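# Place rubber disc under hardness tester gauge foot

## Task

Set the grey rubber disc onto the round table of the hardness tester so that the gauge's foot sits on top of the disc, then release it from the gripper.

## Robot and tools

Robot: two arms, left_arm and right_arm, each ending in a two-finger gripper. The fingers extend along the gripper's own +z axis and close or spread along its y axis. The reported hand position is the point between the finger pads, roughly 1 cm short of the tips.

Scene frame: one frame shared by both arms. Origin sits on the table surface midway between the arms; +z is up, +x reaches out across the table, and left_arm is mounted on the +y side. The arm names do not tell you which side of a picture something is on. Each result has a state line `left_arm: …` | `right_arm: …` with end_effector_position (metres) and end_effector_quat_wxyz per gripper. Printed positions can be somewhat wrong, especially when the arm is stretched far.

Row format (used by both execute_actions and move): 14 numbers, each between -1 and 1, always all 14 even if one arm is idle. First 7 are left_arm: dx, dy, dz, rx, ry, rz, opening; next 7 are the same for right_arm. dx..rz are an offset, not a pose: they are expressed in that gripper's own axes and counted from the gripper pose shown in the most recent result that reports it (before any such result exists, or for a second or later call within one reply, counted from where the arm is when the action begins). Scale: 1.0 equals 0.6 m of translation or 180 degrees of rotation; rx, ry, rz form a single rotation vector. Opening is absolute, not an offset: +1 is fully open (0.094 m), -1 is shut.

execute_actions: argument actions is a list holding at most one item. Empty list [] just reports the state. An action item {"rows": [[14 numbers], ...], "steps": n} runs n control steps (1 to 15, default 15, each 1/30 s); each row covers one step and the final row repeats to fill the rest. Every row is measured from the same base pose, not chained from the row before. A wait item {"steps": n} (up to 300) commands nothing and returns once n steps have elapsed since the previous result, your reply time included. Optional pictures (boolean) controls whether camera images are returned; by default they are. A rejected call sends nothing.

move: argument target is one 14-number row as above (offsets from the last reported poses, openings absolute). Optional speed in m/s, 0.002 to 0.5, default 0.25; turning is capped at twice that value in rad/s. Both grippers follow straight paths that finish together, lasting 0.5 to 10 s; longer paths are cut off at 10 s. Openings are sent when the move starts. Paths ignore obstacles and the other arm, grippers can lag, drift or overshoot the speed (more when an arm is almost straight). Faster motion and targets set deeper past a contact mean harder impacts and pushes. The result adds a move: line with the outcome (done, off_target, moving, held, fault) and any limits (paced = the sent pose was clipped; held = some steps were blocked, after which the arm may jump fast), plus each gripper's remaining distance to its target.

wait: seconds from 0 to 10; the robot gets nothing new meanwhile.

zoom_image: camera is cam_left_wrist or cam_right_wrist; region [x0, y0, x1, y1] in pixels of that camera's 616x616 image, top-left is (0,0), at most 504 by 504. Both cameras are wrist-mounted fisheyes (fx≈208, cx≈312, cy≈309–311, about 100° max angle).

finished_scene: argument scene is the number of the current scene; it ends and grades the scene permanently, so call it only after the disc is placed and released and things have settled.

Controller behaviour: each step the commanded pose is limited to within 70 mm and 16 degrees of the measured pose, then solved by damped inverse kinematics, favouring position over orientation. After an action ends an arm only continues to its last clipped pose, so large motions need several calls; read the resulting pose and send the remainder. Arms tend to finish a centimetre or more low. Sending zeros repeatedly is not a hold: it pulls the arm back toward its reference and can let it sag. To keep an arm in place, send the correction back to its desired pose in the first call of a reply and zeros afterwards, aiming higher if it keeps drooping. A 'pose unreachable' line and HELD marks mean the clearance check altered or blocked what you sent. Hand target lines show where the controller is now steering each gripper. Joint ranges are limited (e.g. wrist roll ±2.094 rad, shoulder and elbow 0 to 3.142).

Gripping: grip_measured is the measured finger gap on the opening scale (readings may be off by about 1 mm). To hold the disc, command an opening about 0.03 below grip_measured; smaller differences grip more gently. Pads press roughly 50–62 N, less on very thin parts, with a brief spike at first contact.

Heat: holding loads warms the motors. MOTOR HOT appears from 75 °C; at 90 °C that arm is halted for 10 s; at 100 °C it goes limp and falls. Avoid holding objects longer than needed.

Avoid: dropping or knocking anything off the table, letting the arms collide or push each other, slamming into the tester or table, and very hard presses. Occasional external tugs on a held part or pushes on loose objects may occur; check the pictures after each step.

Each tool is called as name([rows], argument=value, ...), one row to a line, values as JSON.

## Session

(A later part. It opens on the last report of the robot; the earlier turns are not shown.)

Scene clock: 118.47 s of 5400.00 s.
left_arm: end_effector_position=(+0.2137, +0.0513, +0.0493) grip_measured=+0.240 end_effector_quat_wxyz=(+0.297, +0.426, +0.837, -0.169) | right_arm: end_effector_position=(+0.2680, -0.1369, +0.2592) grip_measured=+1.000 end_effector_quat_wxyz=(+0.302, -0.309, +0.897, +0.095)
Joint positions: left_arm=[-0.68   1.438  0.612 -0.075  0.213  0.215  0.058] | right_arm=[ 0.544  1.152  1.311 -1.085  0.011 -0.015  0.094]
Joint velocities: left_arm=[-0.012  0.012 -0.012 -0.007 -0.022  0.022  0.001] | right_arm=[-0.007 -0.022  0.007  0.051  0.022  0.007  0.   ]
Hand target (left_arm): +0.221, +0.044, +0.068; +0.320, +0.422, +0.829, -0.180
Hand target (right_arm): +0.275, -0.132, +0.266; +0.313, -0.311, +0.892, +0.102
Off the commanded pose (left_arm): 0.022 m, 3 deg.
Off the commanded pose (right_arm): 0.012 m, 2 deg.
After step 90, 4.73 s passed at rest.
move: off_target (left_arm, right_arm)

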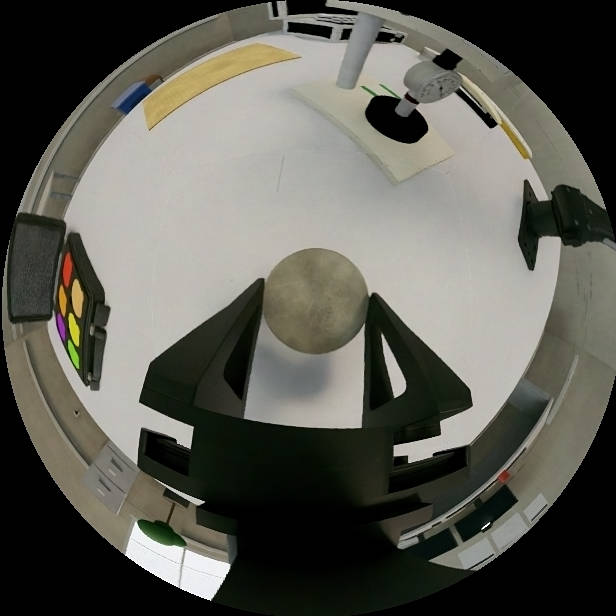

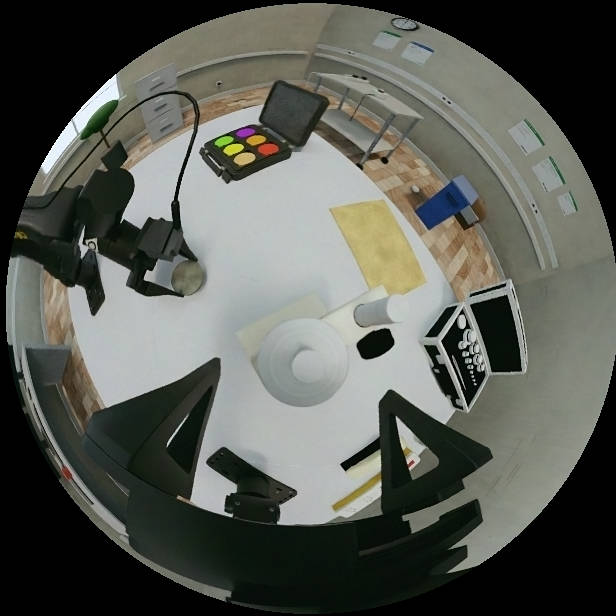

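move(target=[-0.0337,0.003,-0.0131,0,-0.017,0,0.205,0.0052,-0.003,0.058,0,-0.008,0,0.65], speed=0.04)

Scene clock: 124.83 s of 5400.00 s.
left_arm: end_effector_position=(+0.2137, +0.0513, +0.0493) grip_measured=+0.240 end_effector_quat_wxyz=(+0.297, +0.426, +0.837, -0.169) | right_arm: end_effector_position=(+0.2785, -0.1280, +0.2290) grip_measured=+0.652 end_effector_quat_wxyz=(+0.308, -0.311, +0.894, +0.098)
Joint positions: left_arm=[-0.68   1.438  0.612 -0.075  0.213  0.215  0.058] | right_arm=[ 0.544  1.152  1.176 -0.937  0.007 -0.019  0.078]
Joint velocities: left_arm=[-0.002 -0.002  0.017 -0.022 -0.095  0.022 -0.   ] | right_arm=[-0.002 -0.002  0.002  0.022 -0.022  0.037 -0.001]
Hand target (left_arm): +0.221, +0.044, +0.068; +0.320, +0.422, +0.829, -0.180
Hand target (right_arm): +0.283, -0.128, +0.229; +0.314, -0.308, +0.893, +0.098
Off the commanded pose (left_arm): 0.022 m, 3 deg.
Off the commanded pose (right_arm): 0.006 m, 1 deg.
After step 90, 2.03 s passed at rest.
move: off_target (left_arm)

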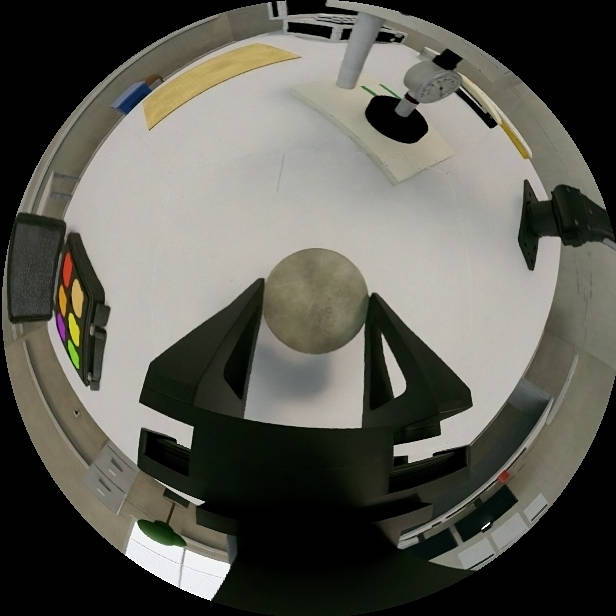

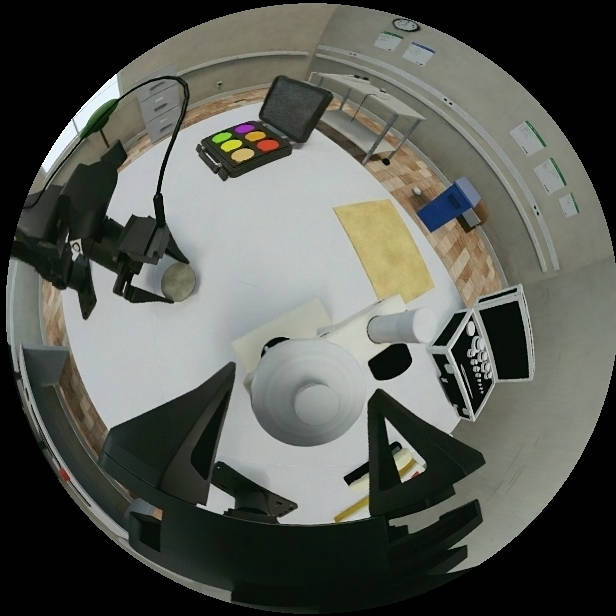

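move(target=[-0.0337,0.003,-0.0131,0,-0.017,0,0.205,0,-0.014,0,0,-0.004,0,0.8], speed=0.03)

Scene clock: 128.10 s of 5400.00 s.
left_arm: end_effector_position=(+0.2137, +0.0513, +0.0493) grip_measured=+0.240 end_effector_quat_wxyz=(+0.297, +0.426, +0.837, -0.169) | right_arm: end_effector_position=(+0.2830, -0.1337, +0.2292) grip_measured=+0.798 end_effector_quat_wxyz=(+0.309, -0.310, +0.894, +0.095)
Joint positions: left_arm=[-0.68   1.438  0.612 -0.075  0.213  0.215  0.058] | right_arm=[ 0.513  1.152  1.176 -0.936 -0.005 -0.043  0.084]
Joint velocities: left_arm=[ 0.002  0.007  0.002  0.007 -0.051 -0.007 -0.   ] | right_arm=[-0.002 -0.007  0.022  0.051 -0.007 -0.051 -0.001]
Hand target (left_arm): +0.221, +0.044, +0.068; +0.320, +0.422, +0.829, -0.180
Hand target (right_arm): +0.284, -0.135, +0.229; +0.314, -0.310, +0.892, +0.099
Off the commanded pose (left_arm): 0.022 m, 3 deg.
Off the commanded pose (right_arm): 0.001 m, 1 deg.
move: off_target (left_arm)

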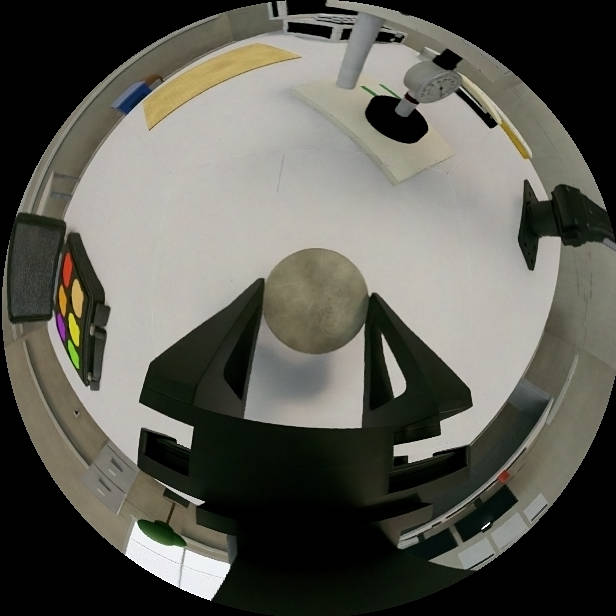

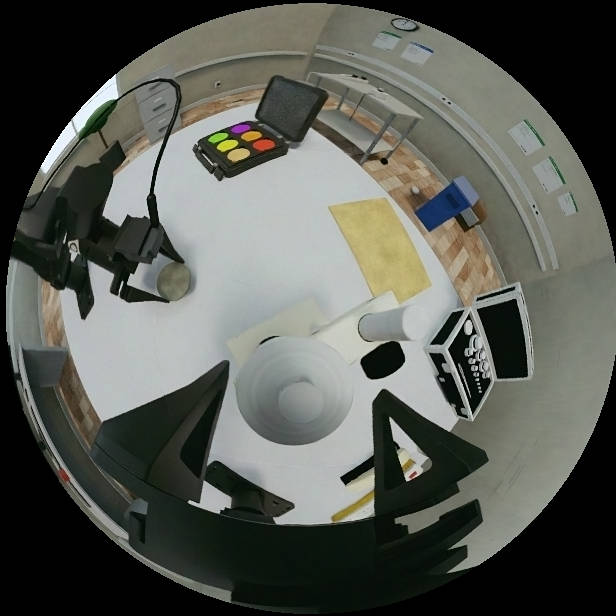

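move(target=[-0.0337,0.003,-0.0131,0,-0.017,0,0.205,0.0217,0,0.0297,0,-0.004,0,0.8], speed=0.03)

Scene clock: 131.77 s of 5400.00 s.
left_arm: end_effector_position=(+0.2137, +0.0513, +0.0493) grip_measured=+0.240 end_effector_quat_wxyz=(+0.297, +0.426, +0.837, -0.169) | right_arm: end_effector_position=(+0.2816, -0.1344, +0.1966) grip_measured=+0.798 end_effector_quat_wxyz=(+0.293, -0.312, +0.899, +0.090)
Joint positions: left_arm=[-0.68   1.438  0.612 -0.075  0.213  0.215  0.058] | right_arm=[ 0.513  1.152  1.066 -0.862 -0.006 -0.044  0.084]
Joint velocities: left_arm=[-0.002  0.012 -0.002  0.022 -0.051  0.081  0.001] | right_arm=[ 0.007  0.017 -0.012  0.051 -0.022  0.007  0.001]
Hand target (left_arm): +0.221, +0.044, +0.068; +0.320, +0.422, +0.829, -0.180
Hand target (right_arm): +0.283, -0.134, +0.207; +0.315, -0.309, +0.892, +0.097
Off the commanded pose (left_arm): 0.022 m, 3 deg.
Off the commanded pose (right_arm): 0.011 m, 3 deg.
move: off_target (left_arm, right_arm)

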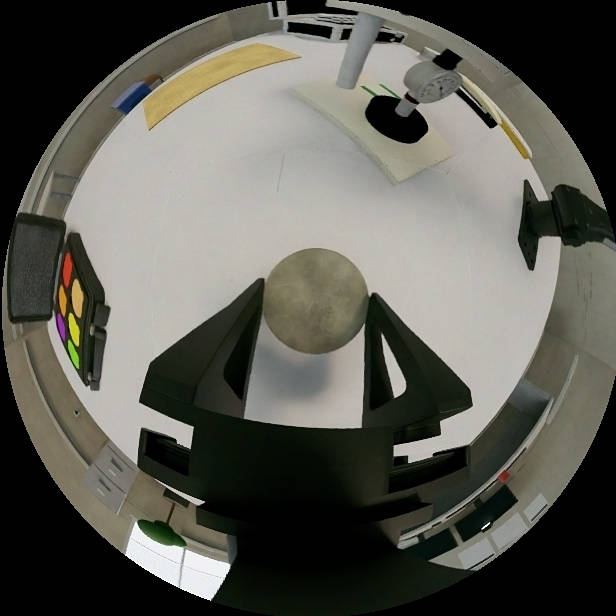

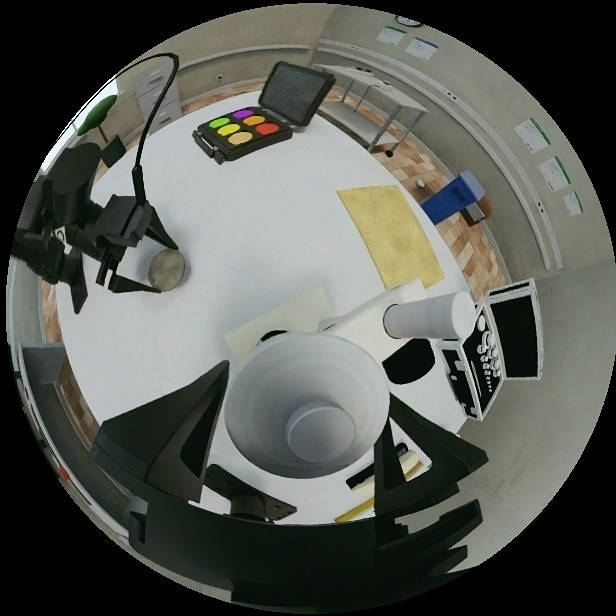

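move(target=[-0.0337,0.003,-0.0131,0,-0.017,0,0.205,-0.0095,0,-0.0137,0,-0.015,0,0.3], speed=0.03)

Scene clock: 134.97 s of 5400.00 s.
left_arm: end_effector_position=(+0.2137, +0.0513, +0.0493) grip_measured=+0.240 end_effector_quat_wxyz=(+0.297, +0.426, +0.837, -0.169) | right_arm: end_effector_position=(+0.2793, -0.1300, +0.1972) grip_measured=+0.302 end_effector_quat_wxyz=(+0.291, -0.317, +0.897, +0.101)
Joint positions: left_arm=[-0.68   1.438  0.612 -0.075  0.213  0.215  0.058] | right_arm=[ 0.517  1.152  1.066 -0.858 -0.027 -0.044  0.061]
Joint velocities: left_arm=[-0.017 -0.012 -0.037  0.051 -0.007 -0.037  0.001] | right_arm=[-0.007 -0.022  0.007  0.037 -0.022  0.037  0.   ]
Hand target (left_arm): +0.221, +0.044, +0.068; +0.320, +0.422, +0.829, -0.180
Hand target (right_arm): +0.281, -0.134, +0.207; +0.313, -0.310, +0.892, +0.098
Off the commanded pose (left_arm): 0.022 m, 3 deg.
Off the commanded pose (right_arm): 0.011 m, 3 deg.
move: off_target (left_arm, right_arm)

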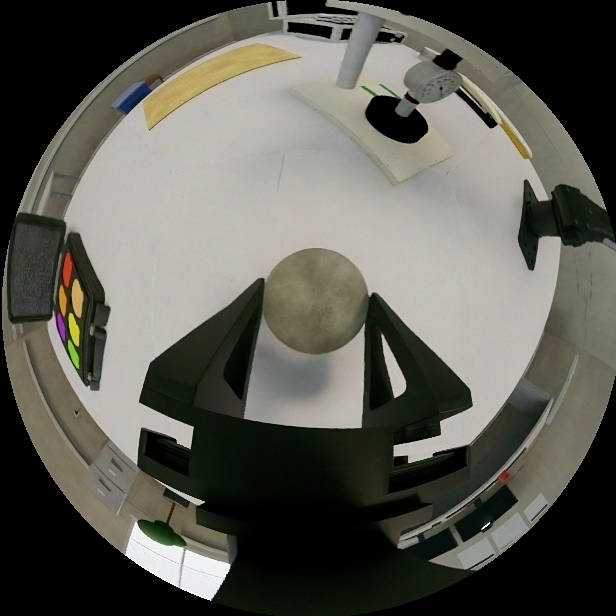

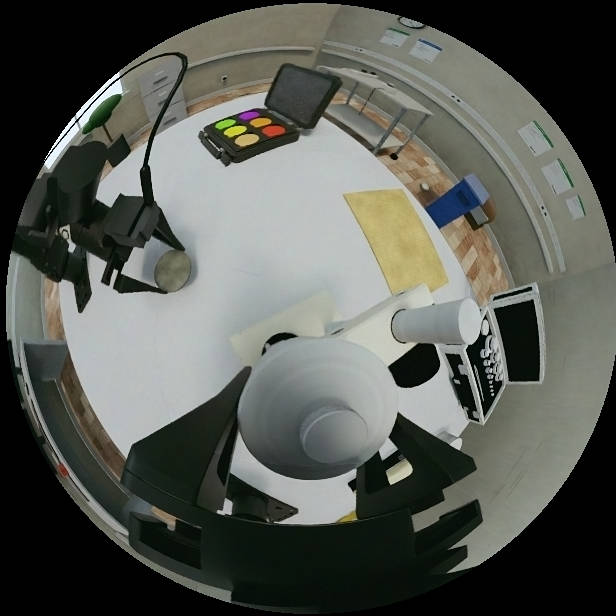

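move(target=[-0.0337,0.003,-0.0131,0,-0.017,0,0.205,-0.0095,0,-0.0137,0,-0.015,0,0.24], speed=0.03)

Scene clock: 137.60 s of 5400.00 s.
left_arm: end_effector_position=(+0.2137, +0.0513, +0.0493) grip_measured=+0.240 end_effector_quat_wxyz=(+0.297, +0.426, +0.837, -0.169) | right_arm: end_effector_position=(+0.2787, -0.1290, +0.1969) grip_measured=+0.247 end_effector_quat_wxyz=(+0.291, -0.318, +0.897, +0.104)
Joint positions: left_arm=[-0.68   1.438  0.612 -0.075  0.213  0.215  0.058] | right_arm=[ 0.517  1.152  1.065 -0.857 -0.033 -0.044  0.059]
Joint velocities: left_arm=[ 0.002  0.017  0.017 -0.095 -0.066  0.007  0.001] | right_arm=[-0.002  0.002  0.007  0.037  0.11  -0.007 -0.   ]
Hand target (left_arm): +0.221, +0.044, +0.068; +0.320, +0.422, +0.829, -0.180
Hand target (right_arm): +0.279, -0.130, +0.207; +0.312, -0.314, +0.890, +0.108
Off the commanded pose (left_arm): 0.022 m, 3 deg.
Off the commanded pose (right_arm): 0.010 m, 3 deg.
move: off_target (left_arm, right_arm)

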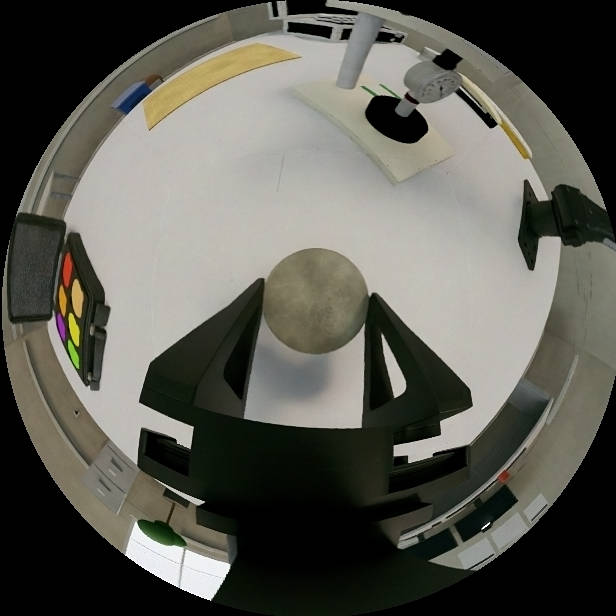

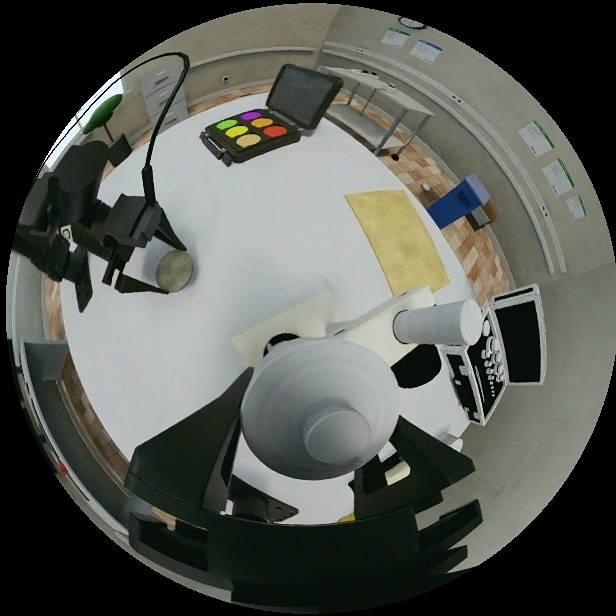

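zoom_image(camera="cam_right_wrist", region=[40, 130, 240, 320])

move(target=[-0.0337,0.003,-0.0131,0,-0.017,0,0.205,-0.0095,0,-0.0137,0,-0.015,0,0.21], speed=0.03)

move(target=[-0.0337,0.003,-0.0131,0,-0.017,0,0.205,-0.038,0,-0.0547,0,-0.015,0,0.21], speed=0.03)

Region (40, 130, 240, 320) of cam_right_wrist's 616x616 image, scaled by 2.520, with more detail than that image has; it fills the top 479 rows of this view, and the rest is white.

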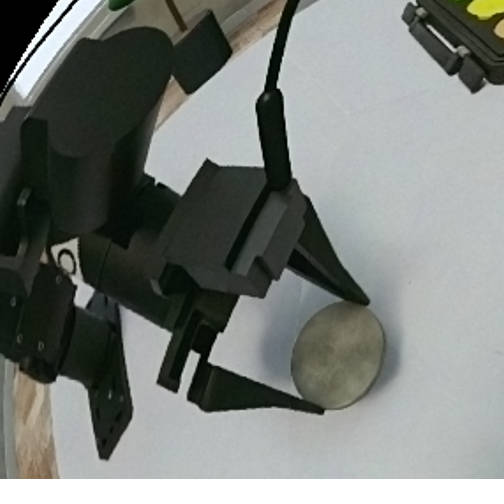

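Scene clock: 149.37 s of 5400.00 s.
left_arm: end_effector_position=(+0.2137, +0.0513, +0.0493) grip_measured=+0.240 end_effector_quat_wxyz=(+0.297, +0.426, +0.837, -0.169) | right_arm: end_effector_position=(+0.2786, -0.1290, +0.1969) grip_measured=+0.229 end_effector_quat_wxyz=(+0.291, -0.318, +0.896, +0.104)
Joint positions: left_arm=[-0.68   1.438  0.612 -0.075  0.213  0.215  0.058] | right_arm=[ 0.517  1.152  1.065 -0.857 -0.033 -0.045  0.058]
Joint velocities: left_arm=[ 0.002 -0.002  0.002 -0.022  0.007  0.022  0.001] | right_arm=[ 0.022 -0.007  0.007 -0.095 -0.051  0.007 -0.002]
Hand target (left_arm): +0.221, +0.044, +0.068; +0.320, +0.422, +0.829, -0.180
Hand target (right_arm): +0.278, -0.129, +0.207; +0.311, -0.315, +0.890, +0.111
Off the commanded pose (left_arm): 0.022 m, 3 deg.
Off the commanded pose (right_arm): 0.010 m, 3 deg.
After step 90, 7.63 s passed at rest.
move: off_target (left_arm, right_arm)

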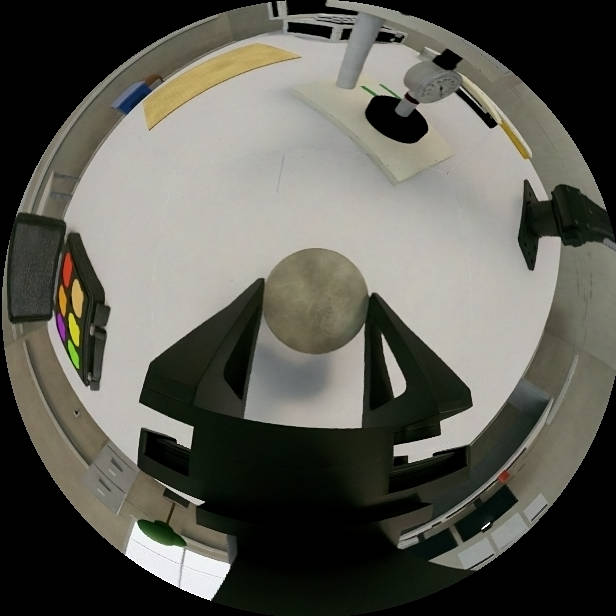

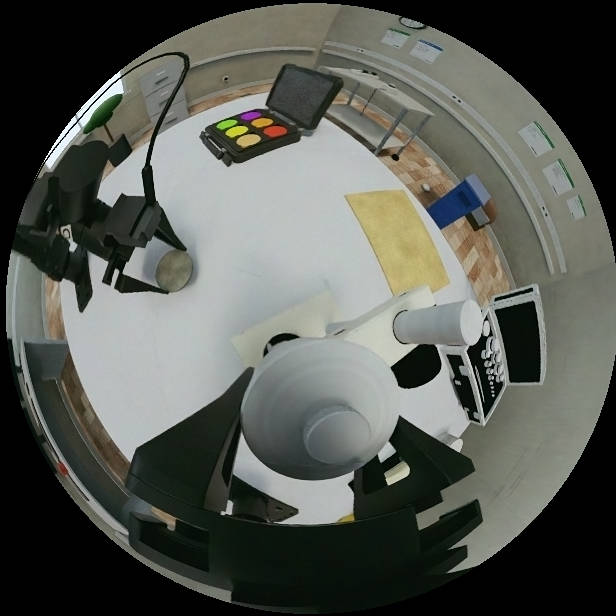

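Scene clock: 151.00 s of 5400.00 s.
left_arm: end_effector_position=(+0.2137, +0.0513, +0.0493) grip_measured=+0.240 end_effector_quat_wxyz=(+0.297, +0.426, +0.837, -0.169) | right_arm: end_effector_position=(+0.2782, -0.1293, +0.2061) grip_measured=+0.229 end_effector_quat_wxyz=(+0.283, -0.319, +0.899, +0.101)
Joint positions: left_arm=[-0.68   1.438  0.612 -0.075  0.213  0.215  0.058] | right_arm=[ 0.517  1.17   1.121 -0.911 -0.033 -0.046  0.058]
Joint velocities: left_arm=[ 0.007  0.032 -0.012  0.022  0.007  0.007 -0.002] | right_arm=[-0.017  0.007 -0.007  0.037  0.022 -0.037 -0.   ]
Hand target (left_arm): +0.221, +0.044, +0.068; +0.320, +0.422, +0.829, -0.180
Hand target (right_arm): +0.278, -0.130, +0.236; +0.312, -0.316, +0.889, +0.111
Off the commanded pose (left_arm): 0.022 m, 3 deg.
Off the commanded pose (right_arm): 0.031 m, 4 deg.
move: off_target (left_arm, right_arm)

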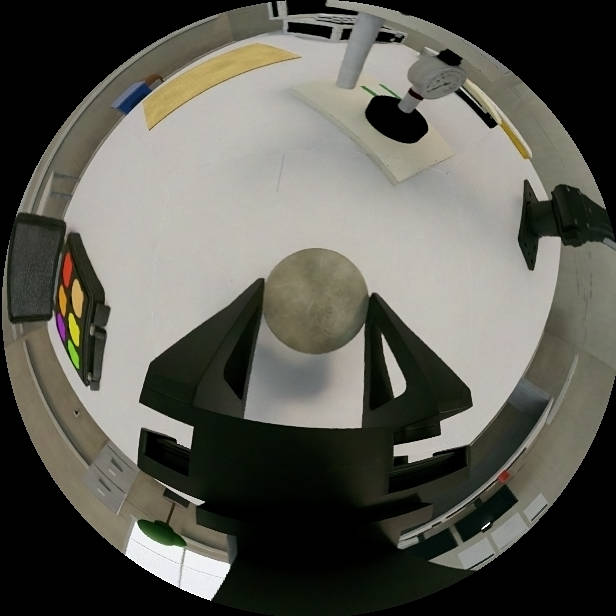

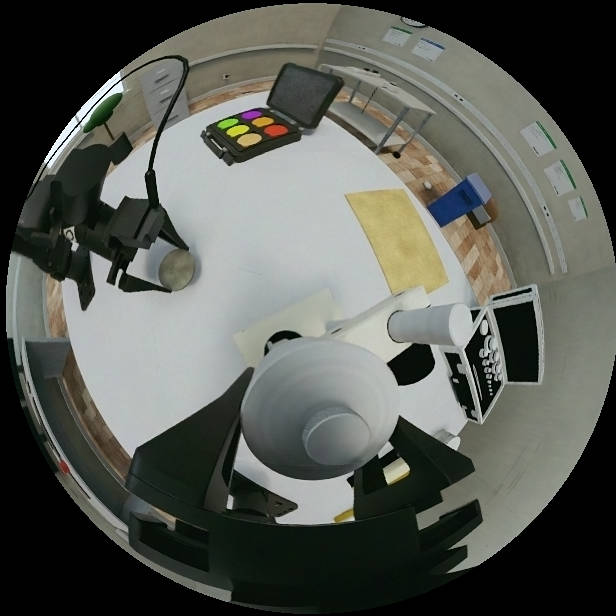

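execute_actions([
  {"rows": [[-0.0337,0.003,-0.0131,0,-0.017,0,0.205,-0.026,0,-0.0385,0,-0.02,0,0.2],[-0.0337,0.003,-0.0131,0,-0.017,0,0.205,-0.024,0,-0.0355,0,-0.02,0,0.2],[-0.0337,0.003,-0.0131,0,-0.017,0,0.205,-0.022,0,-0.0325,0,-0.02,0,0.2],[-0.0337,0.003,-0.0131,0,-0.017,0,0.205,-0.02,0,-0.0295,0,-0.02,0,0.2],[-0.0337,0.003,-0.0131,0,-0.017,0,0.205,-0.018,0,-0.0265,0,-0.02,0,0.2],[-0.0337,0.003,-0.0131,0,-0.017,0,0.205,-0.016,0,-0.0235,0,-0.02,0,0.2],[-0.0337,0.003,-0.0131,0,-0.017,0,0.205,-0.014,0,-0.0205,0,-0.02,0,0.2],[-0.0337,0.003,-0.0131,0,-0.017,0,0.205,-0.012,0,-0.0175,0,-0.02,0,0.2],[-0.0337,0.003,-0.0131,0,-0.017,0,0.205,-0.01,0,-0.0145,0,-0.02,0,0.2],[-0.0337,0.003,-0.0131,0,-0.017,0,0.205,-0.008,0,-0.0115,0,-0.02,0,0.2],[-0.0337,0.003,-0.0131,0,-0.017,0,0.205,-0.006,0,-0.0085,0,-0.02,0,0.2],[-0.0337,0.003,-0.0131,0,-0.017,0,0.205,-0.004,0,-0.0055,0,-0.02,0,0.2],[-0.0337,0.003,-0.0131,0,-0.017,0,0.205,-0.002,0,-0.003,0,-0.02,0,0.2],[-0.0337,0.003,-0.0131,0,-0.017,0,0.205,0,0,0,0,-0.02,0,0.2]], "steps": 15},
], pictures=false)

Scene clock: 160.30 s of 5400.00 s.
left_arm: end_effector_position=(+0.2137, +0.0513, +0.0493) grip_measured=+0.240 end_effector_quat_wxyz=(+0.297, +0.426, +0.837, -0.169) | right_arm: end_effector_position=(+0.2785, -0.1290, +0.1968) grip_measured=+0.229 end_effector_quat_wxyz=(+0.290, -0.319, +0.896, +0.103)
Joint positions: left_arm=[-0.68   1.438  0.612 -0.075  0.213  0.215  0.058] | right_arm=[ 0.517  1.152  1.065 -0.858 -0.034 -0.046  0.058]
Joint velocities: left_arm=[ 0.002 -0.002 -0.017  0.007 -0.007 -0.051 -0.001] | right_arm=[-0.007 -0.09  -0.1    0.154  0.022  0.022 -0.   ]
Hand target (left_arm): +0.221, +0.044, +0.068; +0.320, +0.422, +0.829, -0.180
Hand target (right_arm): +0.278, -0.129, +0.206; +0.311, -0.316, +0.889, +0.111
Off the commanded pose (left_arm): 0.022 m, 3 deg.
Off the commanded pose (right_arm): 0.009 m, 3 deg.
Steps of this call (steps 1 to 90: nothing new was sent; then 5.80 s passed at rest; steps 91 to 105: all 15 steps of this action). Readings (end_effector_position):
91: left_arm (+0.2137, +0.0513, +0.0493) | right_arm (+0.2782, -0.1293, +0.2061)
92: left_arm (+0.2137, +0.0513, +0.0493) | right_arm (+0.2782, -0.1293, +0.2061)
94: left_arm (+0.2137, +0.0513, +0.0493) | right_arm (+0.2783, -0.1292, +0.2061)
98: left_arm (+0.2137, +0.0513, +0.0493) | right_arm (+0.2783, -0.1292, +0.2014)
105: the state above

move(target=[0.0397,0,0.0472,0,-0.017,0,0.205,-0.0095,0,-0.0137,0,-0.015,0,0.2], speed=0.04)

Scene clock: 163.77 s of 5400.00 s.
left_arm: end_effector_position=(+0.2135, +0.0514, +0.0150) grip_measured=+0.240 end_effector_quat_wxyz=(+0.320, +0.425, +0.829, -0.173) | right_arm: end_effector_position=(+0.2786, -0.1289, +0.1969) grip_measured=+0.229 end_effector_quat_wxyz=(+0.293, -0.319, +0.895, +0.104)
Joint positions: left_arm=[-0.68   1.543  0.488  0.205  0.213  0.215  0.058] | right_arm=[ 0.517  1.148  1.059 -0.851 -0.034 -0.046  0.058]
Joint velocities: left_arm=[-0.002 -0.002  0.027 -0.051  0.007  0.037  0.001] | right_arm=[ 0.002  0.007 -0.002 -0.037  0.007 -0.022  0.002]
Hand target (left_arm): +0.213, +0.051, +0.013; +0.319, +0.422, +0.829, -0.180
Hand target (right_arm): +0.278, -0.129, +0.207; +0.311, -0.316, +0.889, +0.111
Off the commanded pose (left_arm): 0.003 m, 1 deg.
Off the commanded pose (right_arm): 0.010 m, 2 deg.
move: done

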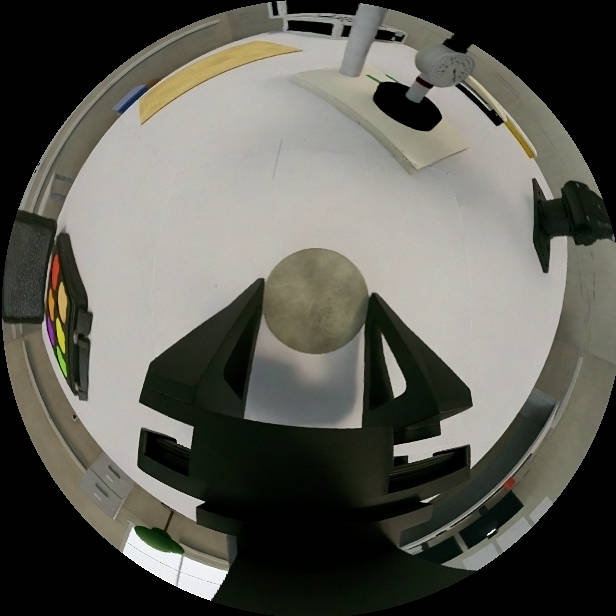

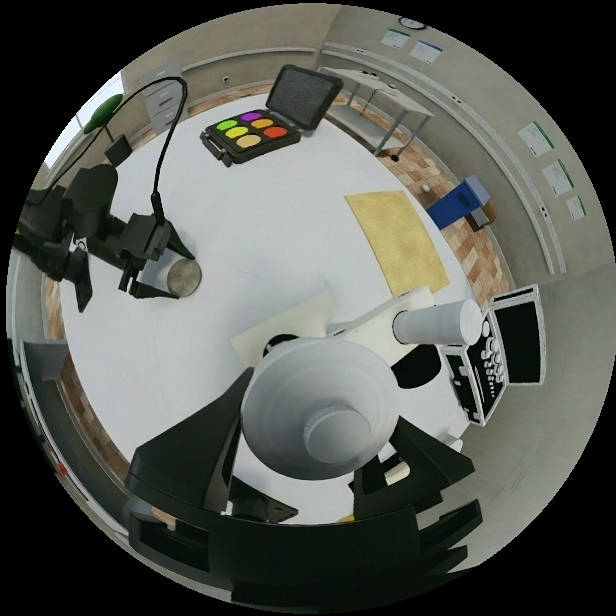

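Down 0.007 more, then open.

move(target=[0.008,0,0.0086,0,0,0,0.205,-0.0095,0,-0.0137,0,-0.015,0,0.2], speed=0.02)

move(target=[0,0,0,0,0,0,0.5,-0.0095,0,-0.0137,0,-0.015,0,0.2], speed=0.02)

move(target=[-0.006,0,-0.006,0,-0.115,0,0.5,-0.0095,0,-0.0137,0,-0.015,0,0.2], speed=0.1)

Scene clock: 167.73 s of 5400.00 s.
left_arm: end_effector_position=(+0.2147, +0.0504, +0.0111) grip_measured=+0.240 end_effector_quat_wxyz=(+0.320, +0.425, +0.829, -0.173) | right_arm: end_effector_position=(+0.2786, -0.1289, +0.1969) grip_measured=+0.229 end_effector_quat_wxyz=(+0.293, -0.319, +0.895, +0.104)
Joint positions: left_arm=[-0.68   1.566  0.488  0.226  0.213  0.215  0.058] | right_arm=[ 0.517  1.148  1.059 -0.851 -0.034 -0.046  0.058]
Joint velocities: left_arm=[-0.002 -0.007 -0.012  0.066 -0.022 -0.081 -0.   ] | right_arm=[-0.007 -0.002  0.007 -0.022 -0.066  0.022 -0.001]
Hand target (left_arm): +0.213, +0.051, +0.008; +0.320, +0.425, +0.829, -0.173
Hand target (right_arm): +0.278, -0.129, +0.207; +0.313, -0.316, +0.888, +0.112
Off the commanded pose (left_arm): 0.004 m, 0 deg.
Off the commanded pose (right_arm): 0.010 m, 3 deg.
move: off_target (right_arm)

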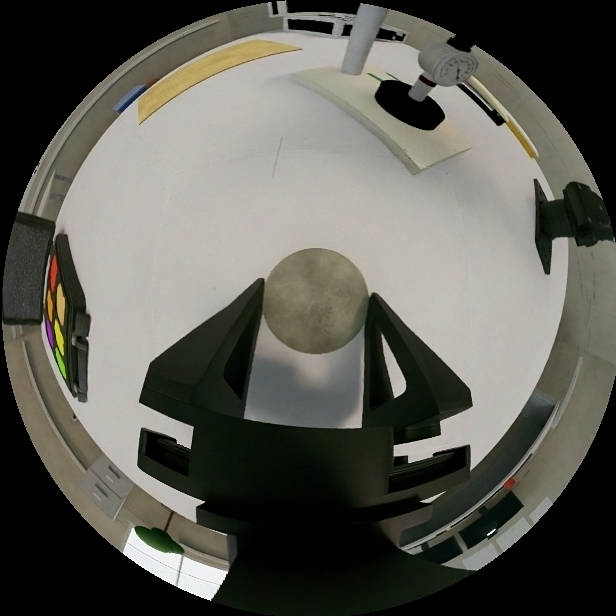

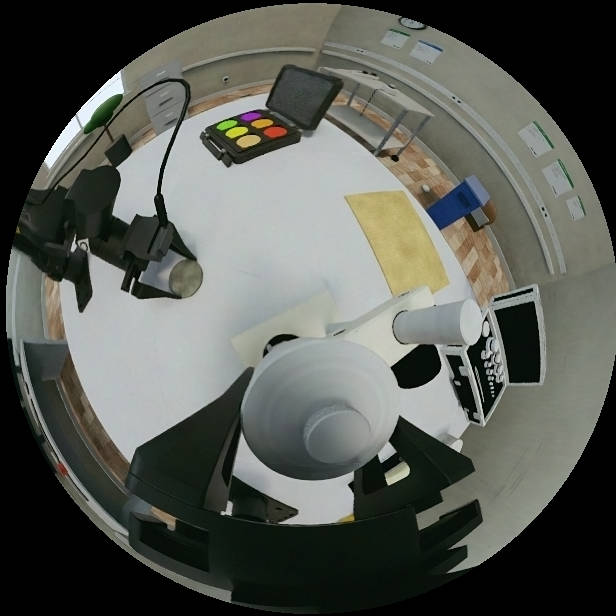

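Scene clock: 169.13 s of 5400.00 s.
left_arm: end_effector_position=(+0.2148, +0.0504, +0.0112) grip_measured=+0.498 end_effector_quat_wxyz=(+0.320, +0.425, +0.829, -0.173) | right_arm: end_effector_position=(+0.2786, -0.1289, +0.1969) grip_measured=+0.229 end_effector_quat_wxyz=(+0.293, -0.319, +0.895, +0.104)
Joint positions: left_arm=[-0.68   1.566  0.488  0.227  0.213  0.215  0.07 ] | right_arm=[ 0.517  1.148  1.059 -0.851 -0.034 -0.046  0.058]
Joint velocities: left_arm=[ 0.002 -0.007 -0.007  0.037 -0.081 -0.095  0.002] | right_arm=[ 0.012  0.002  0.017 -0.066 -0.007  0.051 -0.   ]
Hand target (left_arm): +0.215, +0.050, +0.011; +0.320, +0.425, +0.829, -0.173
Hand target (right_arm): +0.278, -0.129, +0.207; +0.314, -0.316, +0.888, +0.112
Off the commanded pose (left_arm): 0.000 m, 0 deg.
Off the commanded pose (right_arm): 0.010 m, 3 deg.
move: off_target (right_arm)

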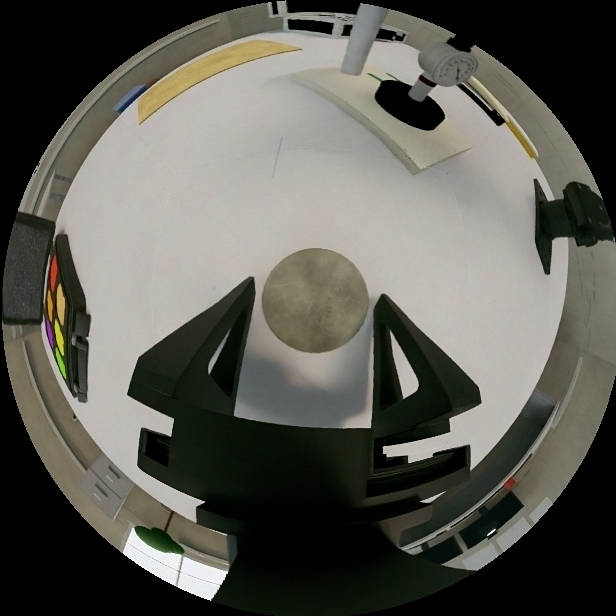

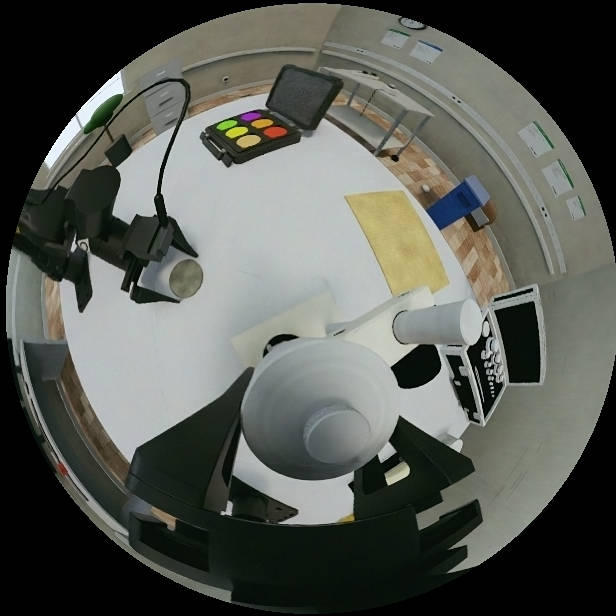

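Scene clock: 171.60 s of 5400.00 s.
left_arm: end_effector_position=(+0.2176, +0.0476, +0.0206) grip_measured=+0.498 end_effector_quat_wxyz=(+0.467, +0.391, +0.755, -0.243) | right_arm: end_effector_position=(+0.2786, -0.1289, +0.1969) grip_measured=+0.229 end_effector_quat_wxyz=(+0.293, -0.319, +0.895, +0.104)
Joint positions: left_arm=[-0.632  1.778  0.224  1.066  0.315  0.161  0.07 ] | right_arm=[ 0.517  1.148  1.059 -0.851 -0.034 -0.046  0.058]
Joint velocities: left_arm=[-0.012  0.007 -0.007  0.066  0.037 -0.037 -0.   ] | right_arm=[ 0.002  0.007  0.007  0.022 -0.022 -0.066  0.001]
Hand target (left_arm): +0.214, +0.050, +0.018; +0.462, +0.388, +0.758, -0.249
Hand target (right_arm): +0.278, -0.129, +0.207; +0.314, -0.316, +0.888, +0.112
Off the commanded pose (left_arm): 0.006 m, 1 deg.
Off the commanded pose (right_arm): 0.010 m, 3 deg.
move: off_target (right_arm)

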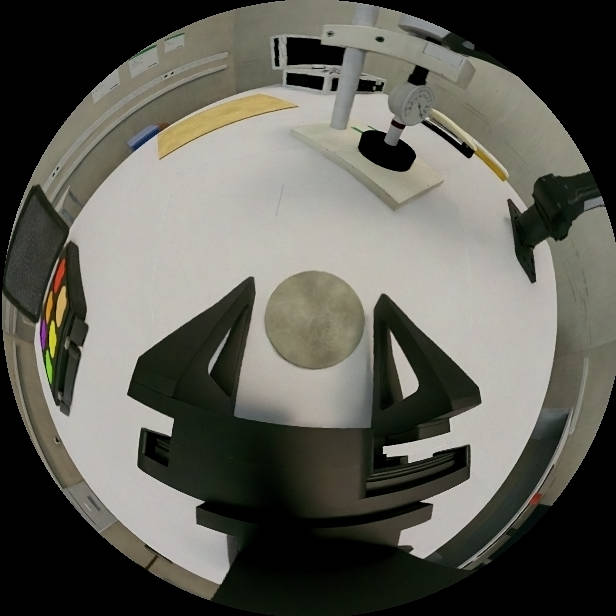

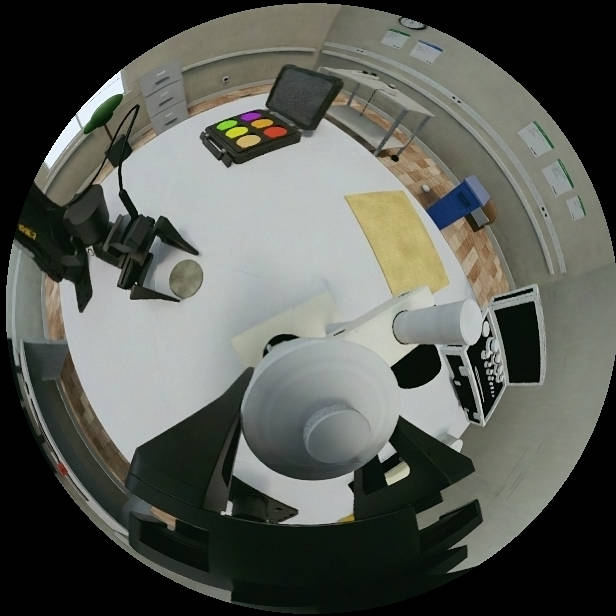

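move(target=[0.0298,0,0,0,0,0,0.5,-0.0095,0,-0.0137,0,-0.015,0,0.2], speed=0.02)

Scene clock: 175.83 s of 5400.00 s.
left_arm: end_effector_position=(+0.2171, +0.0494, +0.0107) grip_measured=+0.498 end_effector_quat_wxyz=(+0.474, +0.389, +0.751, -0.245) | right_arm: end_effector_position=(+0.2786, -0.1289, +0.1969) grip_measured=+0.229 end_effector_quat_wxyz=(+0.293, -0.319, +0.895, +0.104)
Joint positions: left_arm=[-0.626  1.885  0.208  1.205  0.32   0.161  0.07 ] | right_arm=[ 0.517  1.148  1.059 -0.851 -0.034 -0.046  0.058]
Joint velocities: left_arm=[-0.002  0.022 -0.007  0.037  0.037  0.022  0.   ] | right_arm=[-0.002 -0.012 -0.017  0.081  0.007  0.007 -0.001]
Hand target (left_arm): +0.213, +0.054, +0.005; +0.467, +0.391, +0.755, -0.243
Hand target (right_arm): +0.278, -0.129, +0.207; +0.314, -0.316, +0.888, +0.112
Off the commanded pose (left_arm): 0.009 m, 1 deg.
Off the commanded pose (right_arm): 0.010 m, 3 deg.
move: off_target (right_arm)

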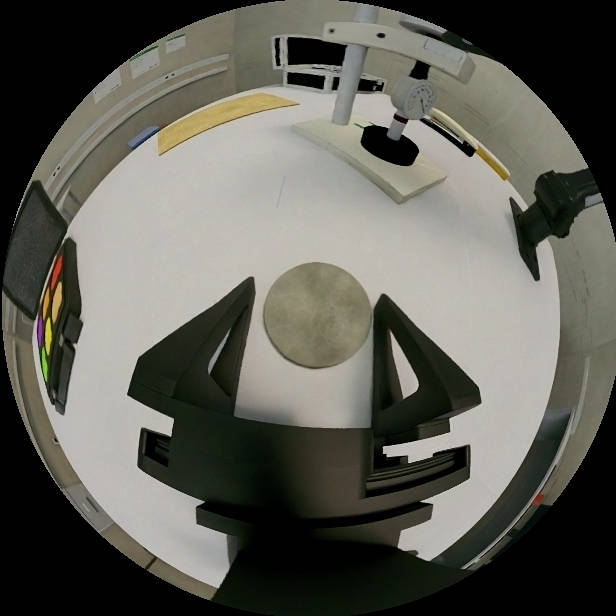

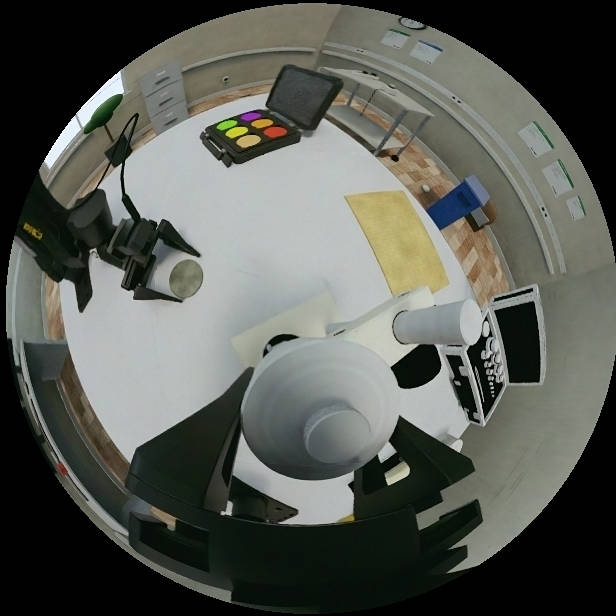

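move(target=[0.0193,0,-0.0163,0,0.005,0,0.5,-0.0095,0,-0.0137,0,-0.015,0,0.2], speed=0.02)

Scene clock: 179.93 s of 5400.00 s.
left_arm: end_effector_position=(+0.2148, +0.0559, +0.0108) grip_measured=+0.498 end_effector_quat_wxyz=(+0.477, +0.386, +0.752, -0.243) | right_arm: end_effector_position=(+0.2786, -0.1289, +0.1969) grip_measured=+0.229 end_effector_quat_wxyz=(+0.293, -0.319, +0.895, +0.104)
Joint positions: left_arm=[-0.611  1.886  0.182  1.235  0.326  0.164  0.07 ] | right_arm=[ 0.517  1.148  1.059 -0.851 -0.034 -0.046  0.058]
Joint velocities: left_arm=[0.007 0.012 0.007 0.037 0.037 0.007 0.   ] | right_arm=[ 0.017  0.002  0.002 -0.007  0.007 -0.037  0.   ]
Hand target (left_arm): +0.209, +0.060, +0.005; +0.468, +0.391, +0.755, -0.242
Hand target (right_arm): +0.278, -0.129, +0.207; +0.314, -0.316, +0.888, +0.112
Off the commanded pose (left_arm): 0.010 m, 1 deg.
Off the commanded pose (right_arm): 0.010 m, 3 deg.
move: off_target (right_arm)

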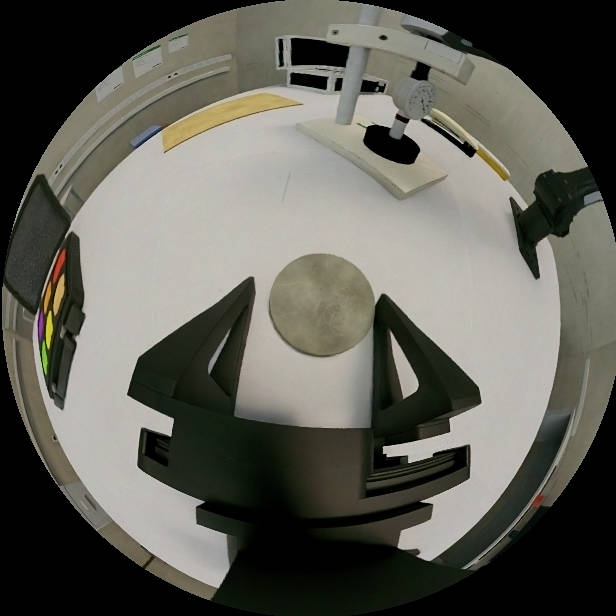

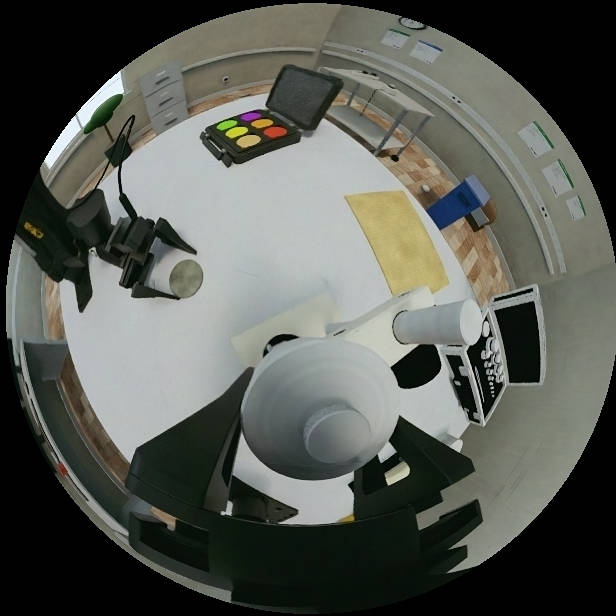

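move(target=[0.003,0,0.0015,0,0,0,0.205,-0.0095,0,-0.0137,0,-0.015,0,0.2], speed=0.02)

Scene clock: 186.60 s of 5400.00 s.
left_arm: end_effector_position=(+0.2149, +0.0559, +0.0109) grip_measured=+0.234 end_effector_quat_wxyz=(+0.477, +0.386, +0.751, -0.242) | right_arm: end_effector_position=(+0.2786, -0.1289, +0.1969) grip_measured=+0.229 end_effector_quat_wxyz=(+0.293, -0.319, +0.895, +0.104)
Joint positions: left_arm=[-0.611  1.886  0.182  1.236  0.326  0.165  0.058] | right_arm=[ 0.517  1.148  1.059 -0.851 -0.034 -0.046  0.058]
Joint velocities: left_arm=[-0.012  0.007  0.002 -0.051  0.007 -0.022  0.001] | right_arm=[ 0.022 -0.007  0.012 -0.037  0.007 -0.022  0.001]
Hand target (left_arm): +0.215, +0.056, +0.009; +0.477, +0.386, +0.752, -0.242
Hand target (right_arm): +0.278, -0.129, +0.207; +0.314, -0.316, +0.888, +0.112
Off the commanded pose (left_arm): 0.002 m, 0 deg.
Off the commanded pose (right_arm): 0.010 m, 3 deg.
After step 90, 2.27 s passed at rest.
move: off_target (right_arm)

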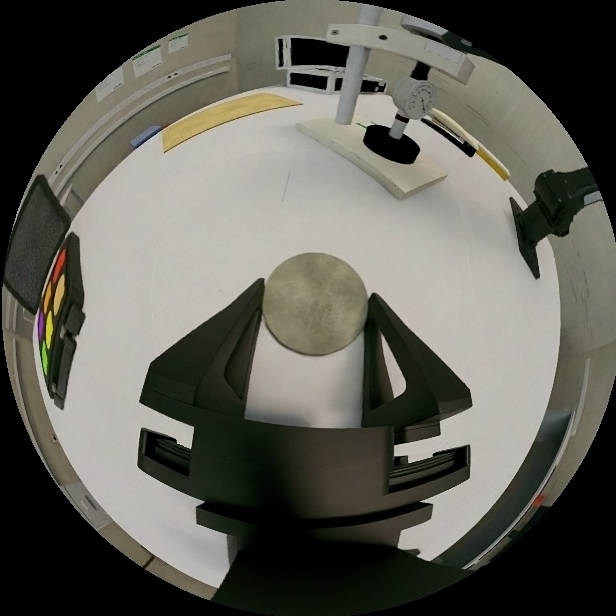

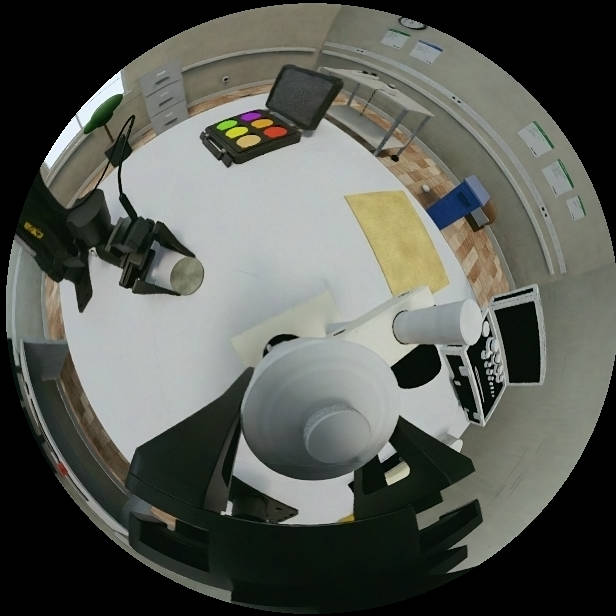

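move(target=[-0.0904,0,-0.0427,0,0,0,0.2,-0.0095,0,-0.0137,0,-0.015,0,0.2], speed=0.06)

Scene clock: 191.50 s of 5400.00 s.
left_arm: end_effector_position=(+0.2065, +0.0614, +0.0525) grip_measured=+0.234 end_effector_quat_wxyz=(+0.457, +0.388, +0.764, -0.240) | right_arm: end_effector_position=(+0.2786, -0.1289, +0.1969) grip_measured=+0.229 end_effector_quat_wxyz=(+0.293, -0.319, +0.895, +0.104)
Joint positions: left_arm=[-0.611  1.433  0.212  0.706  0.326  0.165  0.058] | right_arm=[ 0.517  1.148  1.059 -0.851 -0.034 -0.046  0.058]
Joint velocities: left_arm=[ 0.002  0.007 -0.046 -0.081  0.037 -0.051 -0.002] | right_arm=[-0.002 -0.022 -0.002 -0.037  0.007 -0.037 -0.001]
Hand target (left_arm): +0.214, +0.056, +0.069; +0.477, +0.386, +0.751, -0.243
Hand target (right_arm): +0.278, -0.129, +0.207; +0.314, -0.316, +0.888, +0.112
Off the commanded pose (left_arm): 0.021 m, 3 deg.
Off the commanded pose (right_arm): 0.010 m, 3 deg.
After step 90, 0.27 s passed at rest.
move: off_target (left_arm, right_arm)

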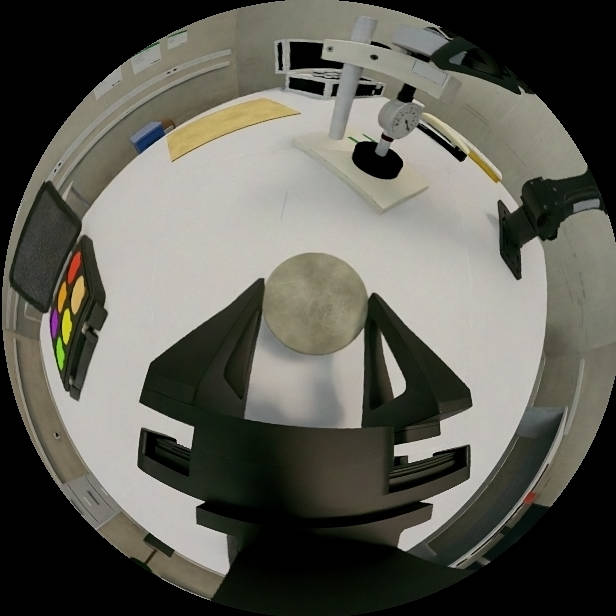

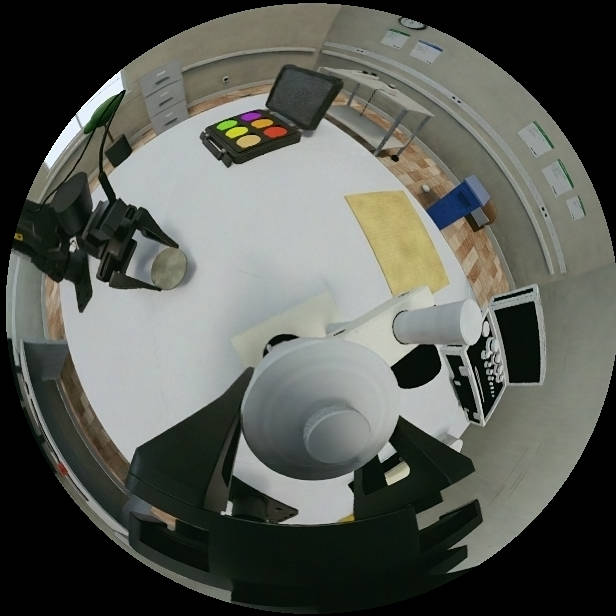

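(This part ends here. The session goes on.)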